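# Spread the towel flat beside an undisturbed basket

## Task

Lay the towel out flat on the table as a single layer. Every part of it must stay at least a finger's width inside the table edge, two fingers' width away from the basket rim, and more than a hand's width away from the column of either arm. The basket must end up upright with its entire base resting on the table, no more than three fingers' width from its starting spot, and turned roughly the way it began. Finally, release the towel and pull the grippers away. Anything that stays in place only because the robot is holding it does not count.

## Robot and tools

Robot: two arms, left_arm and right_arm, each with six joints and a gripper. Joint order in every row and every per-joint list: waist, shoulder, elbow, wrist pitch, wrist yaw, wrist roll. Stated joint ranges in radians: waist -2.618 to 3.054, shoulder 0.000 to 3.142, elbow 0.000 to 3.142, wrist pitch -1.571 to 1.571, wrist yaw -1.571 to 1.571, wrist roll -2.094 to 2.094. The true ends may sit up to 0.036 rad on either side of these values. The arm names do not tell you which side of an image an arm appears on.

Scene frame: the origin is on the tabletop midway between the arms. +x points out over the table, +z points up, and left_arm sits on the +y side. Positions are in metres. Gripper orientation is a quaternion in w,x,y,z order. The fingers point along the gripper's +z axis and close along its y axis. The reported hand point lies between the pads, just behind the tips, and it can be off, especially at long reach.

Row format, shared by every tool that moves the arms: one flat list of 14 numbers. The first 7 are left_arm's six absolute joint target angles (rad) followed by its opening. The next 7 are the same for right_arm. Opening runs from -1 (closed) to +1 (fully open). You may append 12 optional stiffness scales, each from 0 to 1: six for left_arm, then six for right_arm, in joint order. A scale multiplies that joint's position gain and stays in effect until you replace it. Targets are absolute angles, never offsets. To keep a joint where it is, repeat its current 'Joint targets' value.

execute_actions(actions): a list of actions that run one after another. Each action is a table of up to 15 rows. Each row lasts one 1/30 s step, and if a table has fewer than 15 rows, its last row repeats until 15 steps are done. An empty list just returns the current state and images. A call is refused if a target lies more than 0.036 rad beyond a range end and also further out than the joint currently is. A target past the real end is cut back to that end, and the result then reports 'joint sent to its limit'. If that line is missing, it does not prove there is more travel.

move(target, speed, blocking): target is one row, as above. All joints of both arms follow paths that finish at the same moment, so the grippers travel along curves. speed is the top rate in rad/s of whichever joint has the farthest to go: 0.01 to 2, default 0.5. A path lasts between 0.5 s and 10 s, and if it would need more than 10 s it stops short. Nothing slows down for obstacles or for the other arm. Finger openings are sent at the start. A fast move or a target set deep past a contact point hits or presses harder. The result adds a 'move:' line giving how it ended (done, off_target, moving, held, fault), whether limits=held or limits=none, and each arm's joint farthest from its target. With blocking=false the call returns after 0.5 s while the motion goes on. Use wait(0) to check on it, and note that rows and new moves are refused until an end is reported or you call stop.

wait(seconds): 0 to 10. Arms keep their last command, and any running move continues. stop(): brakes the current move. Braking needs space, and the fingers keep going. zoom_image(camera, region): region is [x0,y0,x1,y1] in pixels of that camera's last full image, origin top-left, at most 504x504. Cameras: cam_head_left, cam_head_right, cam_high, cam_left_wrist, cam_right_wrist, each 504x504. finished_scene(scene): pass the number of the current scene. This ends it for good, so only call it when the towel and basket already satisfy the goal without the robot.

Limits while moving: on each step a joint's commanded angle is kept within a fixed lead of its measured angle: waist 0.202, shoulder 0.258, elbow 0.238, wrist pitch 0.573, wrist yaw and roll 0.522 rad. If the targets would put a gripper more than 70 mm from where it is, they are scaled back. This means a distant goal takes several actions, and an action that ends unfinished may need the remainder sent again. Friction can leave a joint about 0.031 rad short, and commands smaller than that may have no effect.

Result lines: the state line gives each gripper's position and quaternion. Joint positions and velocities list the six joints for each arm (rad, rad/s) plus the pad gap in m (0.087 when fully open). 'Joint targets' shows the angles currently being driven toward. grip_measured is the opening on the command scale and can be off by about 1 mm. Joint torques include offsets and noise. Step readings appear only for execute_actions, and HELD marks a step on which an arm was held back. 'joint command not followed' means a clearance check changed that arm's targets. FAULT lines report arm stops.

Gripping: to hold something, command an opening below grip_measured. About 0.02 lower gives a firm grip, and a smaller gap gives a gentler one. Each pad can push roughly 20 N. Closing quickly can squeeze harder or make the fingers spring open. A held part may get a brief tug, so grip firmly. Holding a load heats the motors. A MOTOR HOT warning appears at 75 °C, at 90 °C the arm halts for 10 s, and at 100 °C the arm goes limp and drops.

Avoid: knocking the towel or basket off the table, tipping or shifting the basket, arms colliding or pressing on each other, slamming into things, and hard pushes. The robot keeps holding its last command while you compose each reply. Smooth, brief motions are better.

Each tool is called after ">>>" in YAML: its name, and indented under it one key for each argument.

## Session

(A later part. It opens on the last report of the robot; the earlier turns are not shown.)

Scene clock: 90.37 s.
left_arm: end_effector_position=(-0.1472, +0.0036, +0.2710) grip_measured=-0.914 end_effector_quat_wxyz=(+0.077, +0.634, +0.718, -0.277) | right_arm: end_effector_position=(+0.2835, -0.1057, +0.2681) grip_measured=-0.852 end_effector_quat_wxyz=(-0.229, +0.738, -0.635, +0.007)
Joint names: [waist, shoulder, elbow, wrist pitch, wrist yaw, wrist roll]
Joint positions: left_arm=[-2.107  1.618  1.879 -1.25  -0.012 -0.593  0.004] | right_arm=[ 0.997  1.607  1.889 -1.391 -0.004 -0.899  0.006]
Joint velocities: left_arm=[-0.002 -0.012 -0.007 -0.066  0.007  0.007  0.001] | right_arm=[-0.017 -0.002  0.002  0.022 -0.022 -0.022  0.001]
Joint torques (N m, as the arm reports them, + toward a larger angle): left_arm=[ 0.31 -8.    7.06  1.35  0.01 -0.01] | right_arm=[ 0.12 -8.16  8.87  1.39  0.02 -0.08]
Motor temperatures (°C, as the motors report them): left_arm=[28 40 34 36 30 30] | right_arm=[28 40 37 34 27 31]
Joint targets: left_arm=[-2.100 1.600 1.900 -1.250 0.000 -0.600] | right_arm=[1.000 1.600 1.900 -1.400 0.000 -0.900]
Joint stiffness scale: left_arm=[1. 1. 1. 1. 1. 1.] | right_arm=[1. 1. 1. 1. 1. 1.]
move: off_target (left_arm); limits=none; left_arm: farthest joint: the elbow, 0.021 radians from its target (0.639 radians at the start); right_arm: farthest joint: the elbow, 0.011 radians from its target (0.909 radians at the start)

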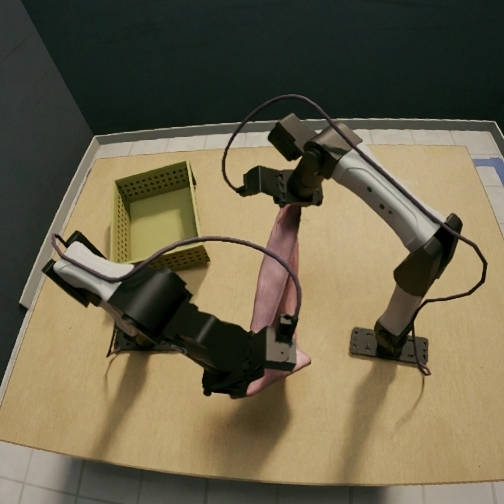

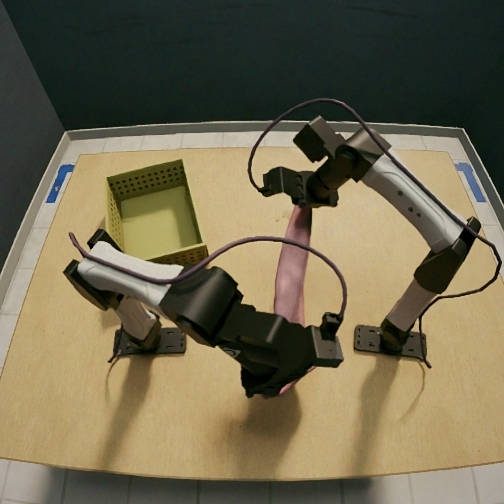

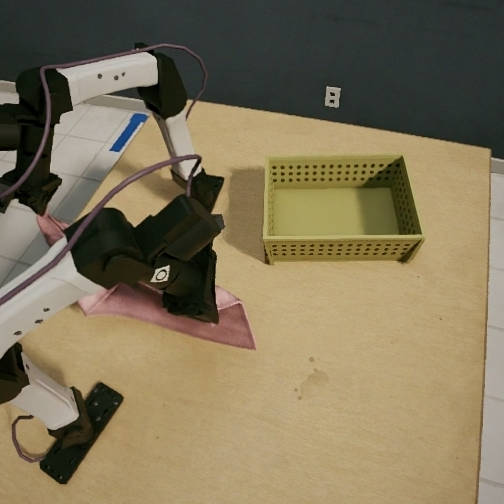

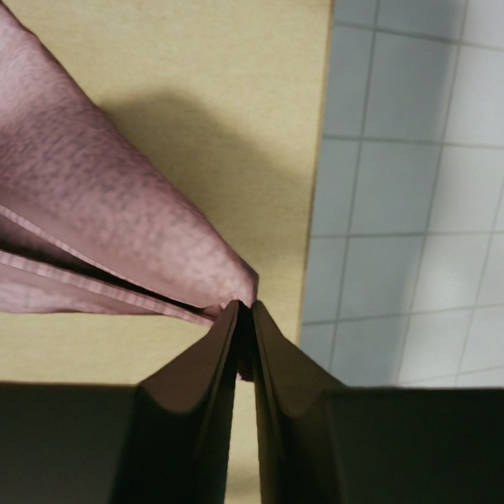

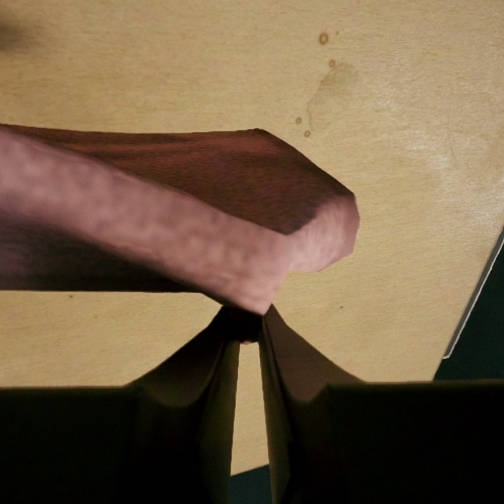

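>>> move:
  target: [-1.5,1.55,1.9,-1.3,0,-0.3,-1,0.33,1.72,2.08,-1.3,0,-0.85,-1]
  speed: 0.4

>>> move:
  target: [-0.68,1.95,2.25,-0.9,0,0,-1,0.05,1.82,2.17,-1.2,0,-0.8,-1]
  speed: 0.4

Scene clock: 93.43 s.
left_arm: end_effector_position=(+0.0702, -0.0245, +0.2784) grip_measured=-0.914 end_effector_quat_wxyz=(+0.190, +0.514, +0.807, -0.218) | right_arm: end_effector_position=(+0.4154, -0.2978, +0.3022) grip_measured=-0.853 end_effector_quat_wxyz=(+0.293, -0.464, +0.830, -0.102)
Joint names: [waist, shoulder, elbow, wrist pitch, wrist yaw, wrist roll]
Joint positions: left_arm=[-1.505  1.575  1.879 -1.288 -0.012 -0.305  0.004] | right_arm=[ 0.338  1.695  2.065 -1.31  -0.006 -0.854  0.006]
Joint velocities: left_arm=[ 0.002  0.007 -0.007  0.022 -0.095 -0.037  0.   ] | right_arm=[ 0.002  0.002 -0.002  0.066 -0.051 -0.051  0.   ]
Joint torques (N m, as the arm reports them, + toward a larger angle): left_arm=[ 0.11 -7.96  6.97  1.26  0.    0.11] | right_arm=[-0.78 -6.44  9.24  1.96  0.05 -0.02]
Motor temperatures (°C, as the motors report them): left_arm=[28 40 34 36 30 30] | right_arm=[28 40 37 34 27 31]
Joint targets: left_arm=[-1.500 1.550 1.900 -1.300 0.000 -0.300] | right_arm=[0.330 1.720 2.080 -1.300 0.000 -0.850]
Joint stiffness scale: left_arm=[1. 1. 1. 1. 1. 1.] | right_arm=[1. 1. 1. 1. 1. 1.]
move: off_target (left_arm, right_arm); limits=none; left_arm: farthest joint: the shoulder, 0.025 radians from its target (0.068 radians at the start); right_arm: farthest joint: the shoulder, 0.025 radians from its target (0.113 radians at the start)

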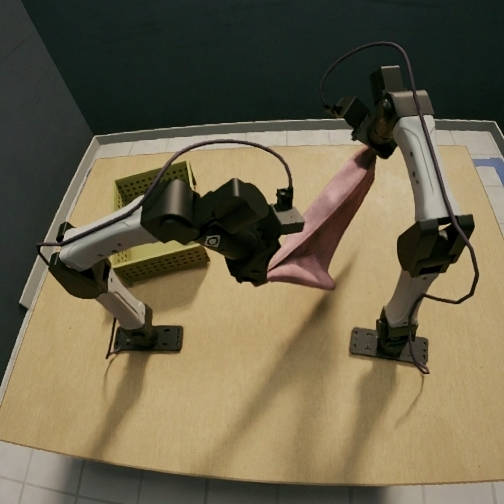

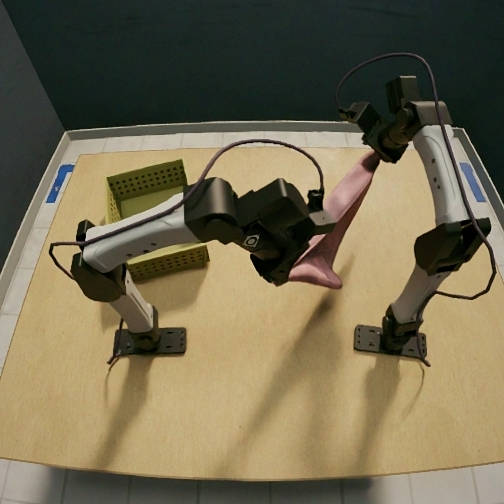

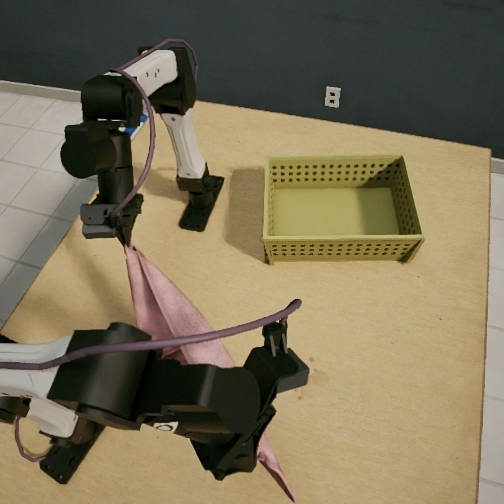

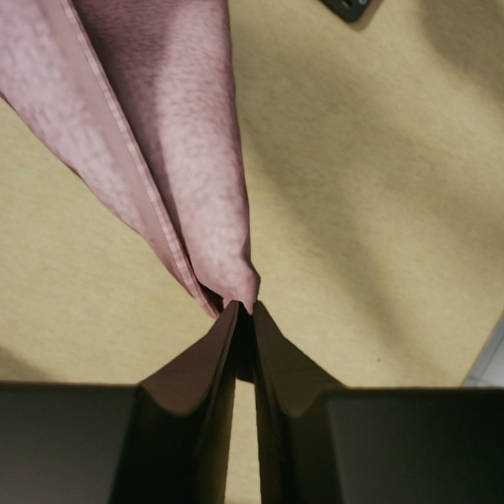

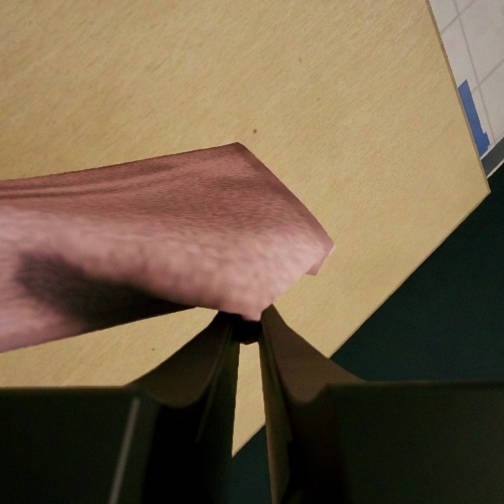

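Scene clock: 96.10 s.
left_arm: end_effector_position=(+0.4507, +0.0197, +0.3015) grip_measured=-0.914 end_effector_quat_wxyz=(+0.425, +0.270, +0.853, -0.138) | right_arm: end_effector_position=(+0.4563, -0.4075, +0.3068) grip_measured=-0.854 end_effector_quat_wxyz=(+0.319, -0.317, +0.880, -0.154)
Joint names: [waist, shoulder, elbow, wrist pitch, wrist yaw, wrist roll]
Joint positions: left_arm=[-0.683  1.943  2.223 -0.926 -0.002 -0.009  0.004] | right_arm=[ 0.063  1.796  2.155 -1.205 -0.006 -0.802  0.006]
Joint velocities: left_arm=[ 0.022  0.007 -0.007  0.022  0.022  0.007 -0.001] | right_arm=[-0.007  0.002 -0.012 -0.051  0.051 -0.051  0.   ]
Joint torques (N m, as the arm reports them, + toward a larger angle): left_arm=[-0.03 -9.2   7.86  1.94 -0.05  0.1 ] | right_arm=[-1.16 -7.76  9.48  2.03  0.04 -0.05]
Motor temperatures (°C, as the motors report them): left_arm=[28 40 34 36 30 30] | right_arm=[28 40 37 35 27 31]
Joint targets: left_arm=[-0.680 1.950 2.250 -0.900 -0.000 0.000] | right_arm=[0.050 1.820 2.170 -1.200 0.000 -0.800]
Joint stiffness scale: left_arm=[1. 1. 1. 1. 1. 1.] | right_arm=[1. 1. 1. 1. 1. 1.]
move: off_target (left_arm, right_arm); limits=none; left_arm: farthest joint: the elbow, 0.027 radians from its target (0.371 radians at the start); right_arm: farthest joint: the shoulder, 0.024 radians from its target (0.125 radians at the start)

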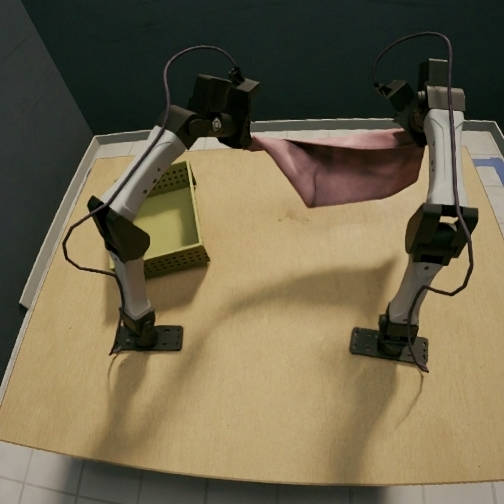

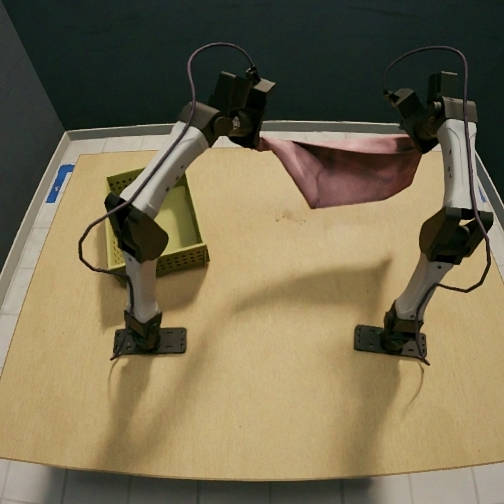

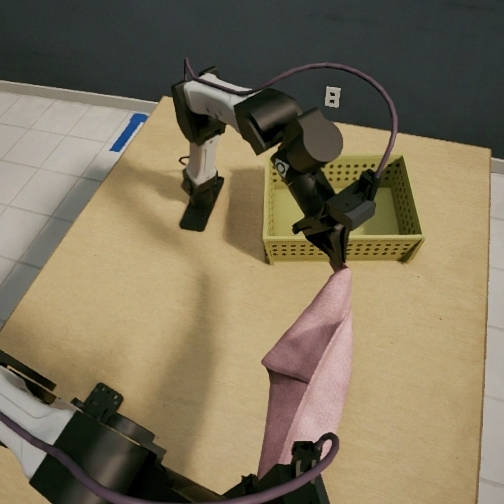

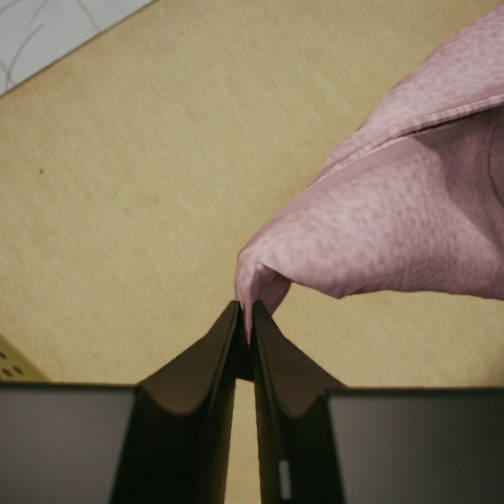

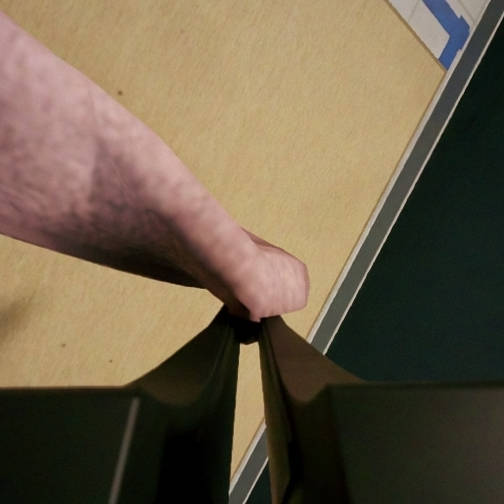

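>>> move:
  target: [-1.14,1.68,1.95,-1.15,0,0.3,-1,-0.19,1.45,1.75,-1.45,0,-0.8,-1]
  speed: 0.35

>>> move:
  target: [-0.89,2.39,2.06,-0.8,0,0.3,-1,-0.12,2.37,2.06,-1.0,0,-0.8,-1]
  speed: 0.3

Scene clock: 98.90 s.
left_arm: end_effector_position=(+0.2404, -0.0341, +0.2788) grip_measured=-0.914 end_effector_quat_wxyz=(+0.314, +0.594, +0.729, -0.129) | right_arm: end_effector_position=(+0.2906, -0.4567, +0.2696) grip_measured=-0.854 end_effector_quat_wxyz=(+0.185, -0.218, +0.951, -0.117)
Joint names: [waist, shoulder, elbow, wrist pitch, wrist yaw, wrist roll]
Joint positions: left_arm=[-1.137  1.704  1.965 -1.14  -0.001  0.293  0.004] | right_arm=[-0.178  1.463  1.773 -1.438 -0.007 -0.802  0.006]
Joint velocities: left_arm=[-0.017 -0.017 -0.002 -0.037  0.022  0.051 -0.   ] | right_arm=[ 0.002 -0.012  0.022 -0.037  0.037  0.066 -0.   ]
Joint torques (N m, as the arm reports them, + toward a larger angle): left_arm=[-0.61 -9.37  4.74  1.4  -0.08  0.05] | right_arm=[-1.08 -6.98  5.74  1.35  0.05 -0.06]
Motor temperatures (°C, as the motors report them): left_arm=[28 40 34 37 30 30] | right_arm=[28 40 37 35 27 31]
Joint targets: left_arm=[-1.140 1.680 1.950 -1.150 -0.000 0.300] | right_arm=[-0.190 1.450 1.750 -1.450 -0.000 -0.800]
Joint stiffness scale: left_arm=[1. 1. 1. 1. 1. 1.] | right_arm=[1. 1. 1. 1. 1. 1.]
move: off_target (left_arm, right_arm); limits=none; left_arm: farthest joint: the shoulder, 0.024 radians from its target (0.263 radians at the start); right_arm: farthest joint: the elbow, 0.023 radians from its target (0.405 radians at the start)

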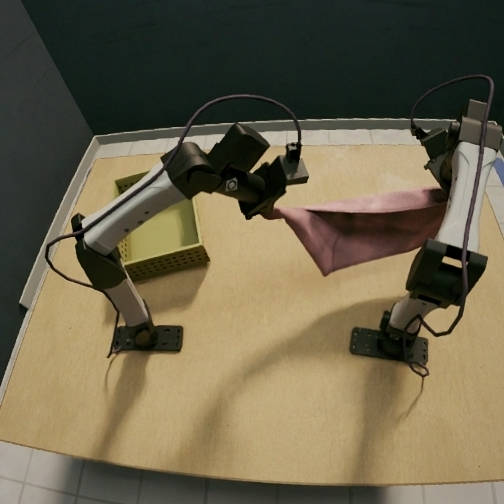

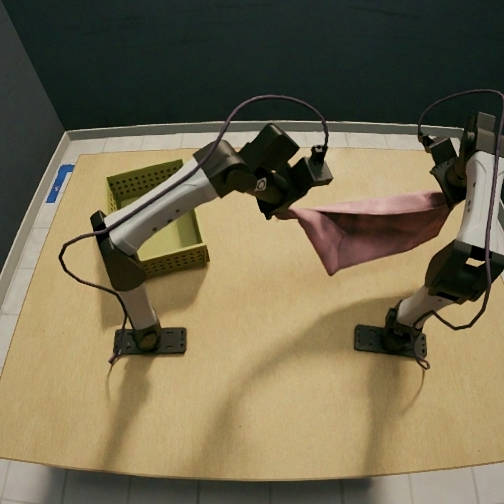

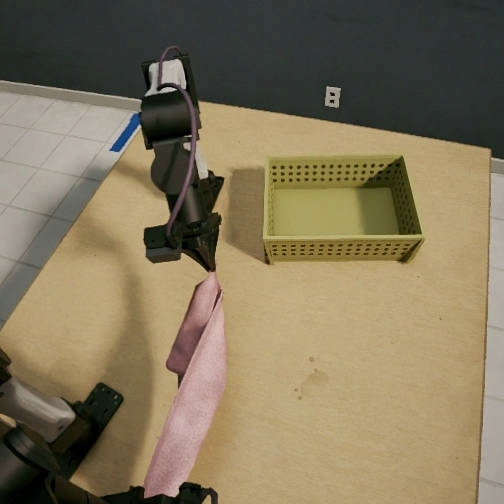

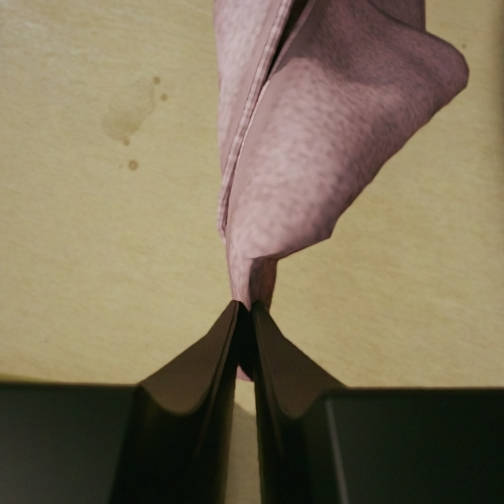

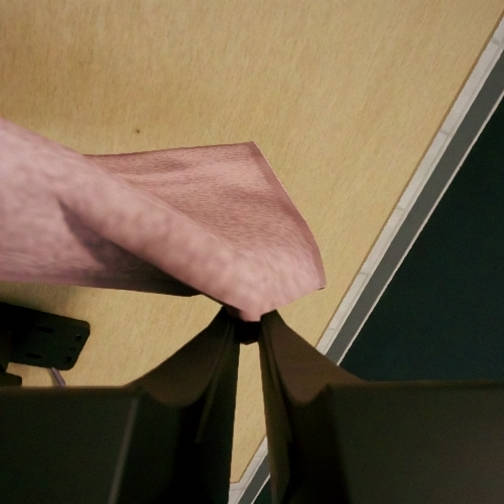

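Scene clock: 102.47 s.
left_arm: end_effector_position=(+0.3997, -0.0692, +0.0239) grip_measured=-0.914 end_effector_quat_wxyz=(+0.203, +0.524, +0.825, -0.056) | right_arm: end_effector_position=(+0.4902, -0.5030, +0.0344) grip_measured=-0.854 end_effector_quat_wxyz=(+0.106, -0.247, +0.961, -0.061)
Joint names: [waist, shoulder, elbow, wrist pitch, wrist yaw, wrist roll]
Joint positions: left_arm=[-0.901  2.385  2.038 -0.8   -0.     0.293  0.004] | right_arm=[-0.126  2.351  2.042 -1.017 -0.007 -0.802  0.006]
Joint velocities: left_arm=[-0.017  0.012 -0.012  0.037 -0.037 -0.037 -0.   ] | right_arm=[-0.012  0.002  0.017  0.066 -0.037  0.007 -0.   ]
Joint torques (N m, as the arm reports them, + toward a larger angle): left_arm=[  0.63 -12.77   7.94   1.19  -0.09   0.08] | right_arm=[  0.29 -13.97  10.28   1.27   0.04  -0.06]
Motor temperatures (°C, as the motors report them): left_arm=[28 40 35 37 30 30] | right_arm=[28 40 38 35 27 31]
Joint targets: left_arm=[-0.890 2.390 2.060 -0.800 0.000 0.300] | right_arm=[-0.120 2.370 2.060 -1.000 -0.000 -0.800]
Joint stiffness scale: left_arm=[1. 1. 1. 1. 1. 1.] | right_arm=[1. 1. 1. 1. 1. 1.]
move: off_target (left_arm); limits=none; left_arm: farthest joint: the elbow, 0.022 radians from its target (0.095 radians at the start); right_arm: farthest joint: the shoulder, 0.019 radians from its target (0.907 radians at the start)

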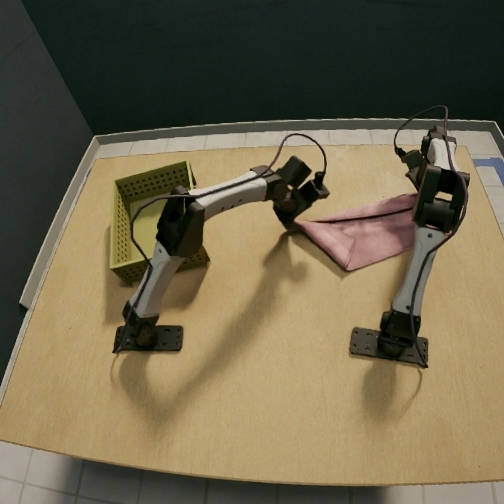

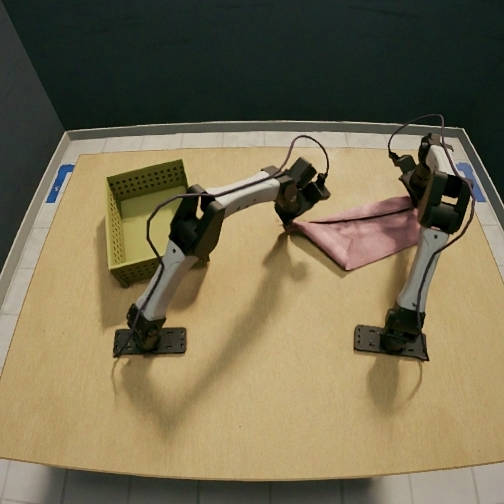

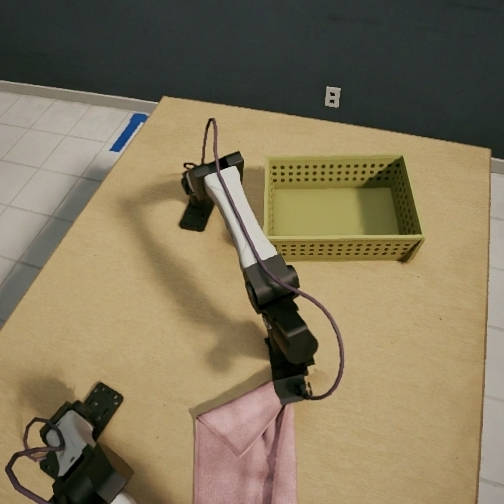

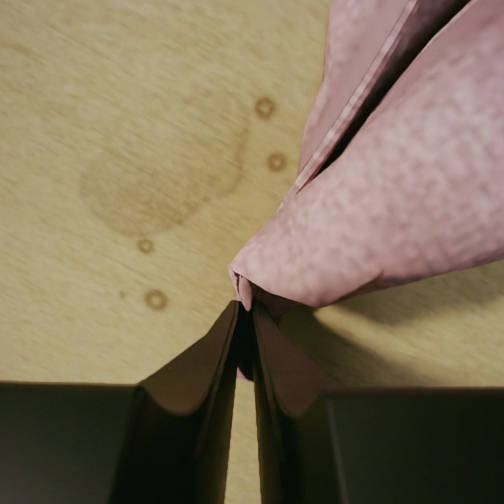

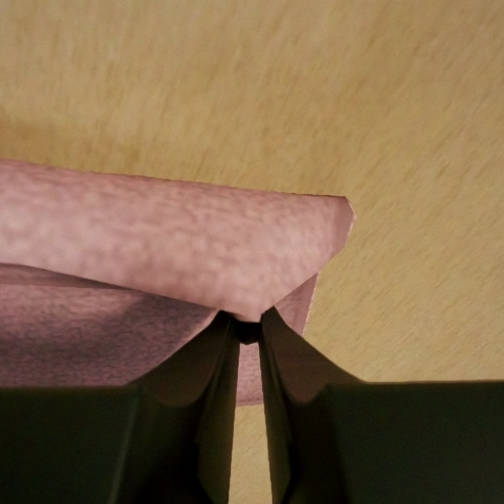

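Release left; push right further forward with more tilt to roll out the far hem.

>>> move:
  target: [-0.95,1.9,1.9,-1.2,0,0,0.3,-0.06,2.4,2.08,-0.55,0,-0.8,-1]
  speed: 0.35

>>> move:
  target: [-1.0,1.2,1.4,-1.2,0,0,0.3,-0.2,1.9,1.9,-0.9,0,-0.8,0.3]
  speed: 0.5

Scene clock: 105.00 s.
left_arm: end_effector_position=(+0.2976, +0.0021, +0.1748) grip_measured=+0.300 end_effector_quat_wxyz=(+0.171, +0.421, +0.887, -0.079) | right_arm: end_effector_position=(+0.6087, -0.5042, +0.0727) grip_measured=-0.854 end_effector_quat_wxyz=(+0.304, -0.259, +0.901, -0.171)
Joint names: [waist, shoulder, elbow, wrist pitch, wrist yaw, wrist roll]
Joint positions: left_arm=[-0.941  1.917  1.917 -1.192 -0.     0.007  0.057] | right_arm=[-0.07   2.373  2.067 -0.554 -0.008 -0.802  0.006]
Joint velocities: left_arm=[ 0.002  0.002  0.017 -0.037  0.051 -0.125 -0.001] | right_arm=[-0.007  0.002 -0.007  0.066 -0.007  0.007  0.   ]
Joint torques (N m, as the arm reports them, + toward a larger angle): left_arm=[ -1.01 -10.75   4.78   1.06  -0.12  -0.02] | right_arm=[  0.68 -14.14  10.72   2.01   0.06  -0.04]
Motor temperatures (°C, as the motors report them): left_arm=[28 41 35 36 30 30] | right_arm=[28 41 38 35 27 31]
Joint targets: left_arm=[-0.950 1.900 1.900 -1.200 0.000 -0.000] | right_arm=[-0.060 2.400 2.080 -0.550 -0.000 -0.800]
Joint stiffness scale: left_arm=[1. 1. 1. 1. 1. 1.] | right_arm=[1. 1. 1. 1. 1. 1.]
move: off_target (right_arm); limits=none; left_arm: farthest joint: the shoulder, 0.017 radians from its target (0.485 radians at the start); right_arm: farthest joint: the shoulder, 0.027 radians from its target (0.049 radians at the start)

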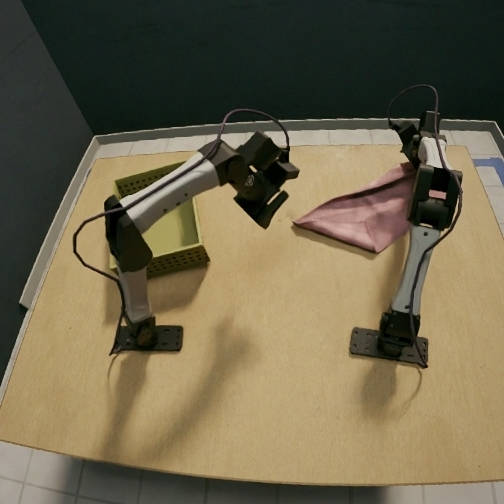

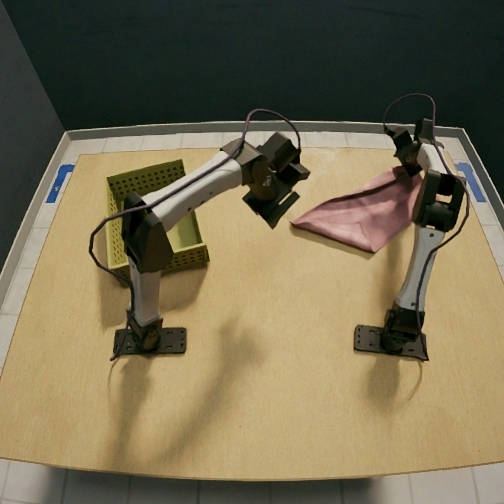

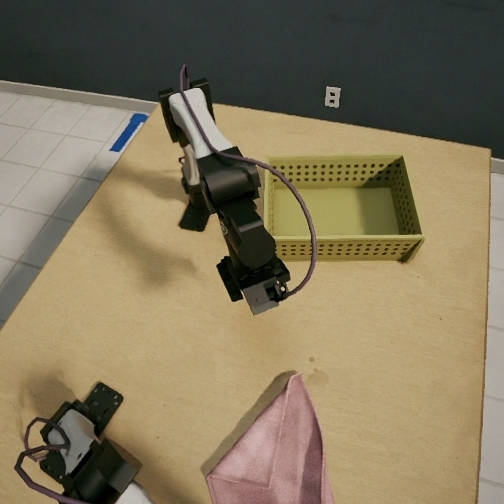

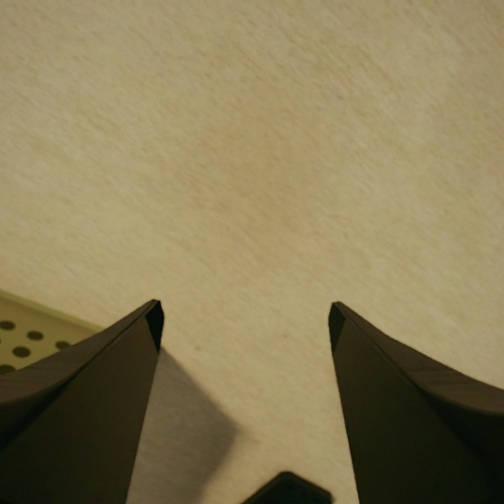

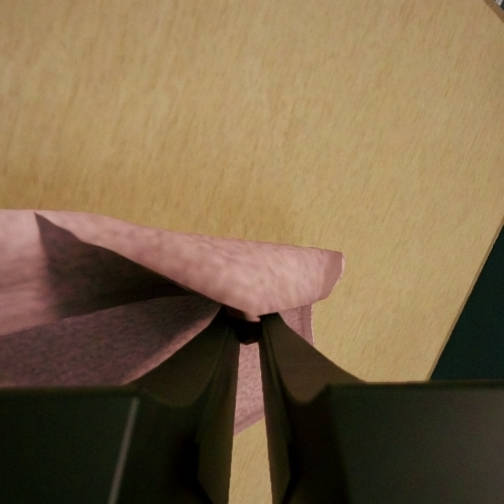

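Scene clock: 107.10 s.
left_arm: end_effector_position=(+0.1903, +0.1117, +0.2365) grip_measured=+0.300 end_effector_quat_wxyz=(+0.252, +0.433, +0.857, -0.125) | right_arm: end_effector_position=(+0.4797, -0.5326, +0.2217) grip_measured=+0.300 end_effector_quat_wxyz=(+0.294, -0.204, +0.914, -0.190)
Joint names: [waist, shoulder, elbow, wrist pitch, wrist yaw, wrist roll]
Joint positions: left_arm=[-0.991  1.215  1.418 -1.203 -0.     0.007  0.057] | right_arm=[-0.19   1.902  1.927 -0.88  -0.008 -0.802  0.057]
Joint velocities: left_arm=[ 0.017 -0.022 -0.017  0.007  0.022  0.037 -0.001] | right_arm=[-0.002 -0.007  0.002  0.051  0.007  0.037 -0.   ]
Joint torques (N m, as the arm reports them, + toward a larger angle): left_arm=[-1.2  -4.36  4.63  1.38 -0.09 -0.04] | right_arm=[ -0.87 -12.03   6.83   1.73   0.07  -0.04]
Motor temperatures (°C, as the motors report them): left_arm=[28 41 34 36 30 30] | right_arm=[28 42 38 35 27 31]
Joint targets: left_arm=[-1.000 1.200 1.400 -1.200 -0.000 0.000] | right_arm=[-0.200 1.900 1.900 -0.900 0.000 -0.800]
Joint stiffness scale: left_arm=[1. 1. 1. 1. 1. 1.] | right_arm=[1. 1. 1. 1. 1. 1.]
move: off_target (right_arm); limits=none; left_arm: farthest joint: the elbow, 0.018 radians from its target (0.517 radians at the start); right_arm: farthest joint: the elbow, 0.027 radians from its target (0.167 radians at the start)

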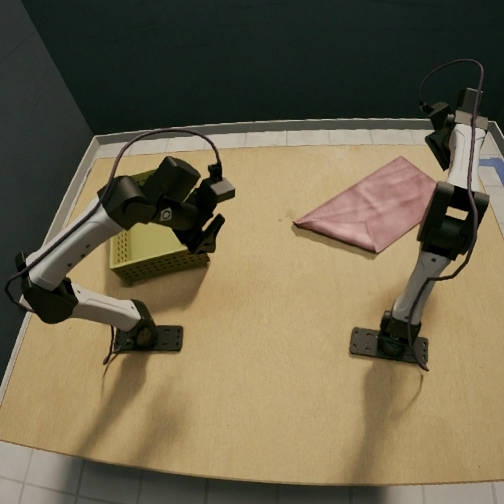

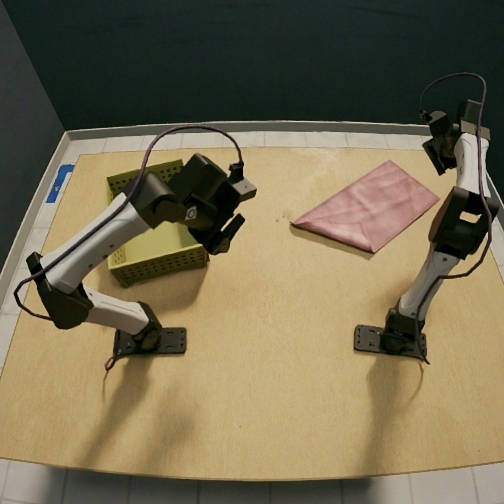

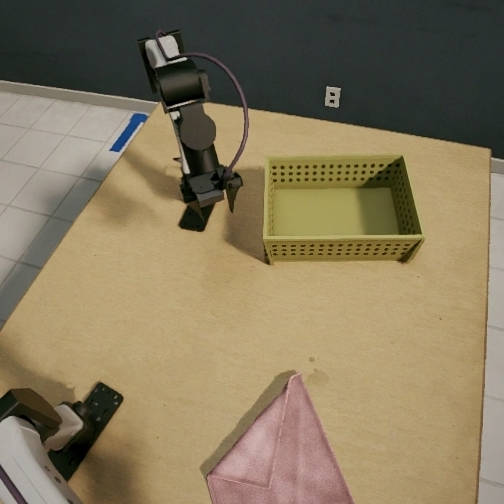

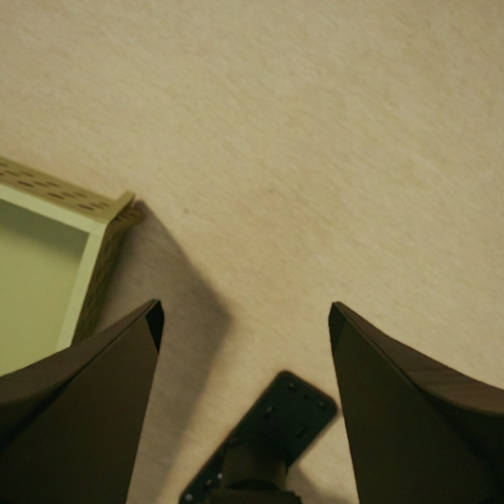

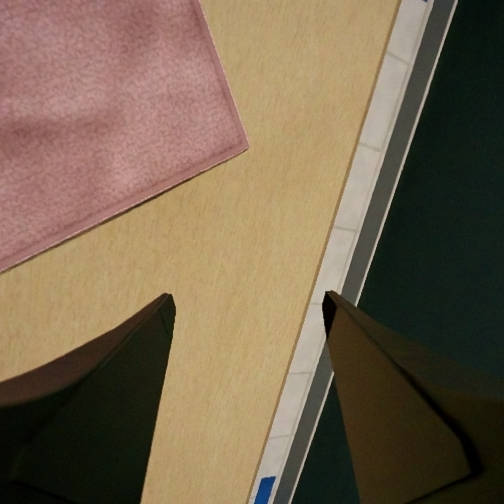

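>>> move:
  target: [-1.0,1.2,1.4,-1.2,0,0,0.3,0.25,2.155,1.69,-1.16,0,0.7,0.2]
  speed: 0.9

Scene clock: 110.23 s.
left_arm: end_effector_position=(+0.1903, +0.1117, +0.2365) grip_measured=+0.300 end_effector_quat_wxyz=(+0.252, +0.433, +0.857, -0.125) | right_arm: end_effector_position=(+0.4049, -0.2766, +0.0417) grip_measured=+0.200 end_effector_quat_wxyz=(-0.001, +0.307, +0.952, +0.003)
Joint names: [waist, shoulder, elbow, wrist pitch, wrist yaw, wrist roll]
Joint positions: left_arm=[-0.991  1.215  1.418 -1.203 -0.     0.007  0.057] | right_arm=[ 0.244  2.133  1.71  -1.148 -0.007  0.694  0.052]
Joint velocities: left_arm=[ 0.002  0.007  0.002 -0.037  0.007 -0.081  0.001] | right_arm=[ 0.012 -0.002  0.007 -0.022  0.051  0.022 -0.001]
Joint torques (N m, as the arm reports them, + toward a larger angle): left_arm=[-1.15 -4.38  4.59  1.43 -0.12 -0.03] | right_arm=[  0.31 -11.23   6.25   0.34   0.14  -0.03]
Motor temperatures (°C, as the motors report them): left_arm=[28 40 34 37 30 30] | right_arm=[28 42 38 35 27 31]
Joint targets: left_arm=[-1.000 1.200 1.400 -1.200 0.000 -0.000] | right_arm=[0.250 2.155 1.690 -1.160 0.000 0.700]
Joint stiffness scale: left_arm=[1. 1. 1. 1. 1. 1.] | right_arm=[1. 1. 1. 1. 1. 1.]
move: off_target (right_arm); limits=none; left_arm: farthest joint: the elbow, 0.018 radians from its target (0.018 radians at the start); right_arm: farthest joint: the shoulder, 0.022 radians from its target (0.253 radians at the start)

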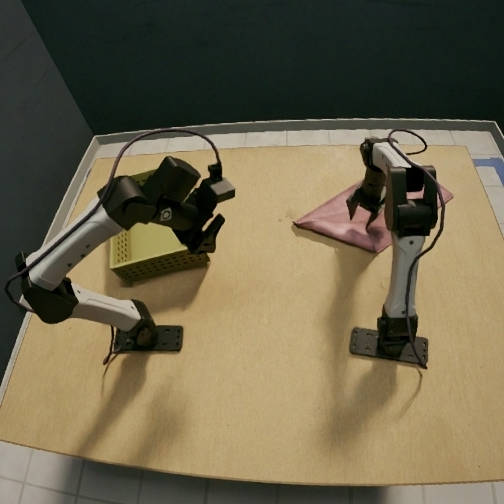

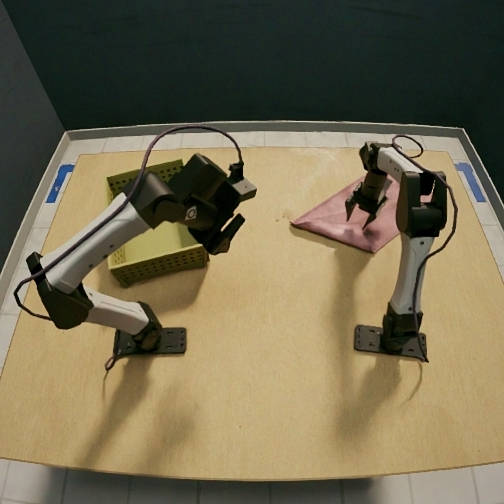

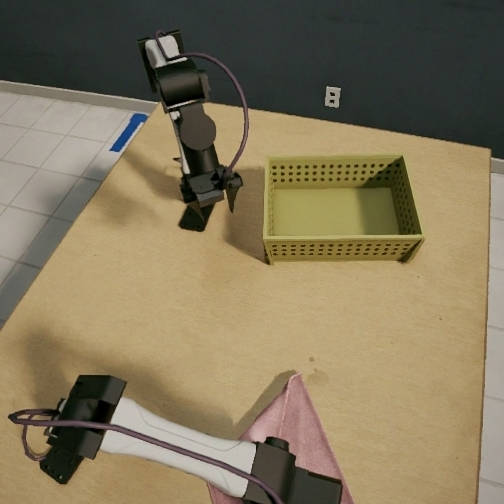

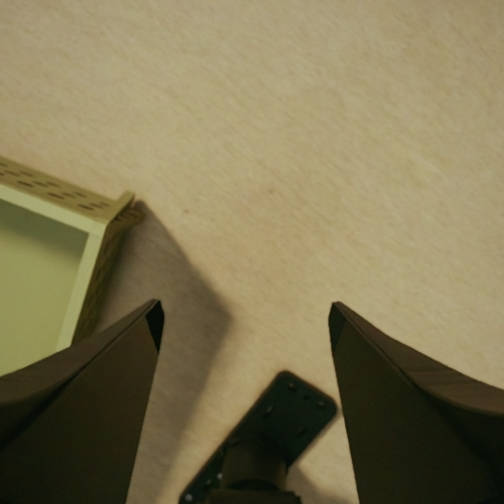

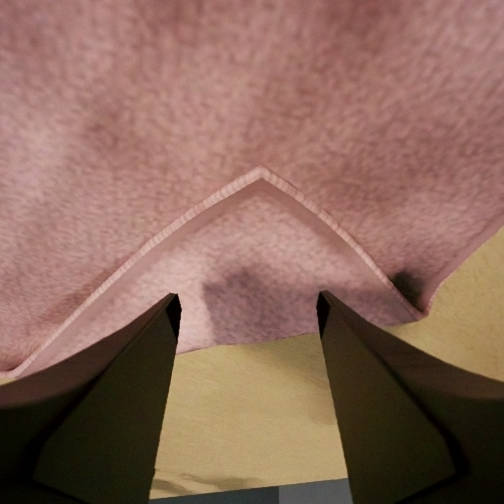

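>>> move:
  target: [-1.0,1.2,1.4,-1.2,0,0,0.3,0.19,2.225,1.71,-0.98,0,0.7,0.2]
  speed: 0.2

Scene clock: 111.80 s.
left_arm: end_effector_position=(+0.1903, +0.1117, +0.2365) grip_measured=+0.300 end_effector_quat_wxyz=(+0.252, +0.433, +0.857, -0.125) | right_arm: end_effector_position=(+0.4389, -0.2922, +0.0143) grip_measured=+0.200 end_effector_quat_wxyz=(+0.039, +0.328, +0.944, +0.018)
Joint names: [waist, shoulder, elbow, wrist pitch, wrist yaw, wrist roll]
Joint positions: left_arm=[-0.991  1.215  1.418 -1.203 -0.     0.007  0.057] | right_arm=[ 0.2    2.198  1.71  -0.998 -0.007  0.695  0.052]
Joint velocities: left_arm=[-0.017 -0.017 -0.002 -0.022 -0.037 -0.051 -0.   ] | right_arm=[-0.002 -0.002 -0.012  0.037  0.037 -0.081  0.   ]
Joint torques (N m, as the arm reports them, + toward a larger angle): left_arm=[-1.12 -4.41  4.6   1.41 -0.11 -0.02] | right_arm=[ -0.94 -11.46   8.16   0.91   0.13  -0.05]
Motor temperatures (°C, as the motors report them): left_arm=[28 40 34 37 30 30] | right_arm=[28 42 38 35 27 31]
Joint targets: left_arm=[-1.000 1.200 1.400 -1.200 -0.000 0.000] | right_arm=[0.190 2.225 1.710 -0.980 -0.000 0.700]
Joint stiffness scale: left_arm=[1. 1. 1. 1. 1. 1.] | right_arm=[1. 1. 1. 1. 1. 1.]
move: off_target (right_arm); limits=none; left_arm: farthest joint: the elbow, 0.018 radians from its target (0.018 radians at the start); right_arm: farthest joint: the shoulder, 0.027 radians from its target (0.092 radians at the start)

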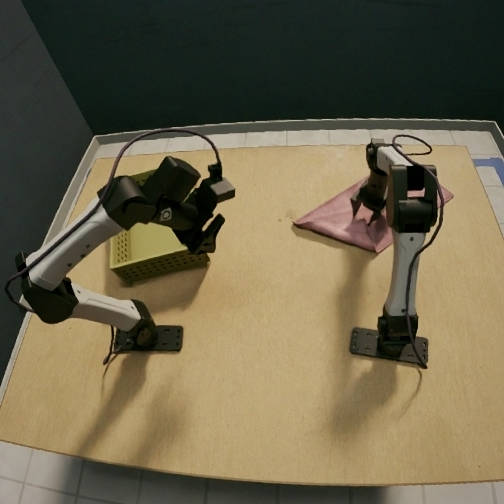

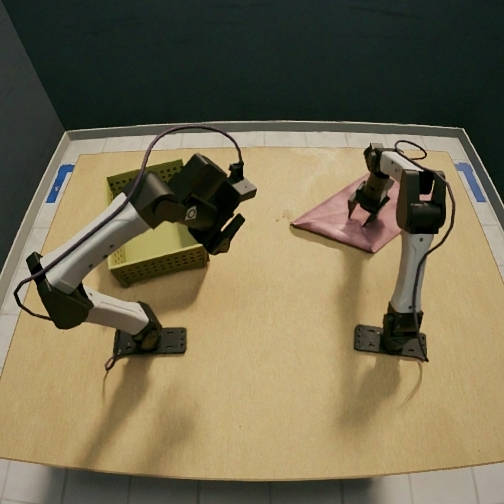

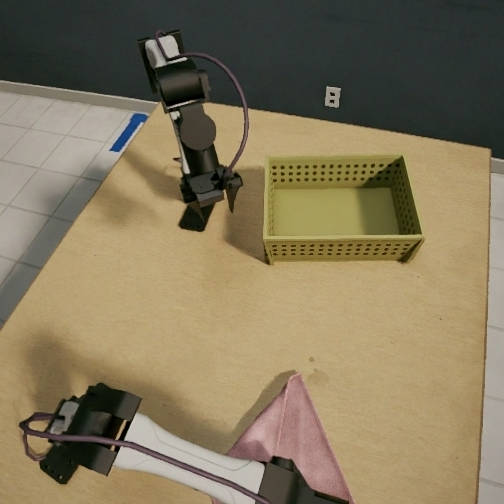

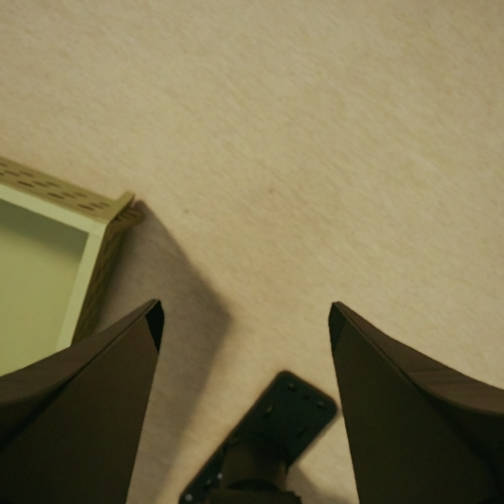

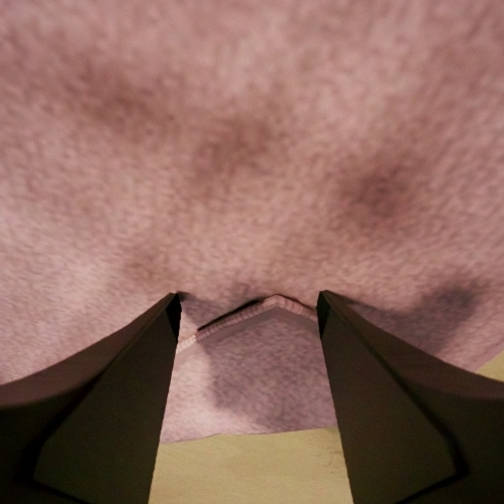

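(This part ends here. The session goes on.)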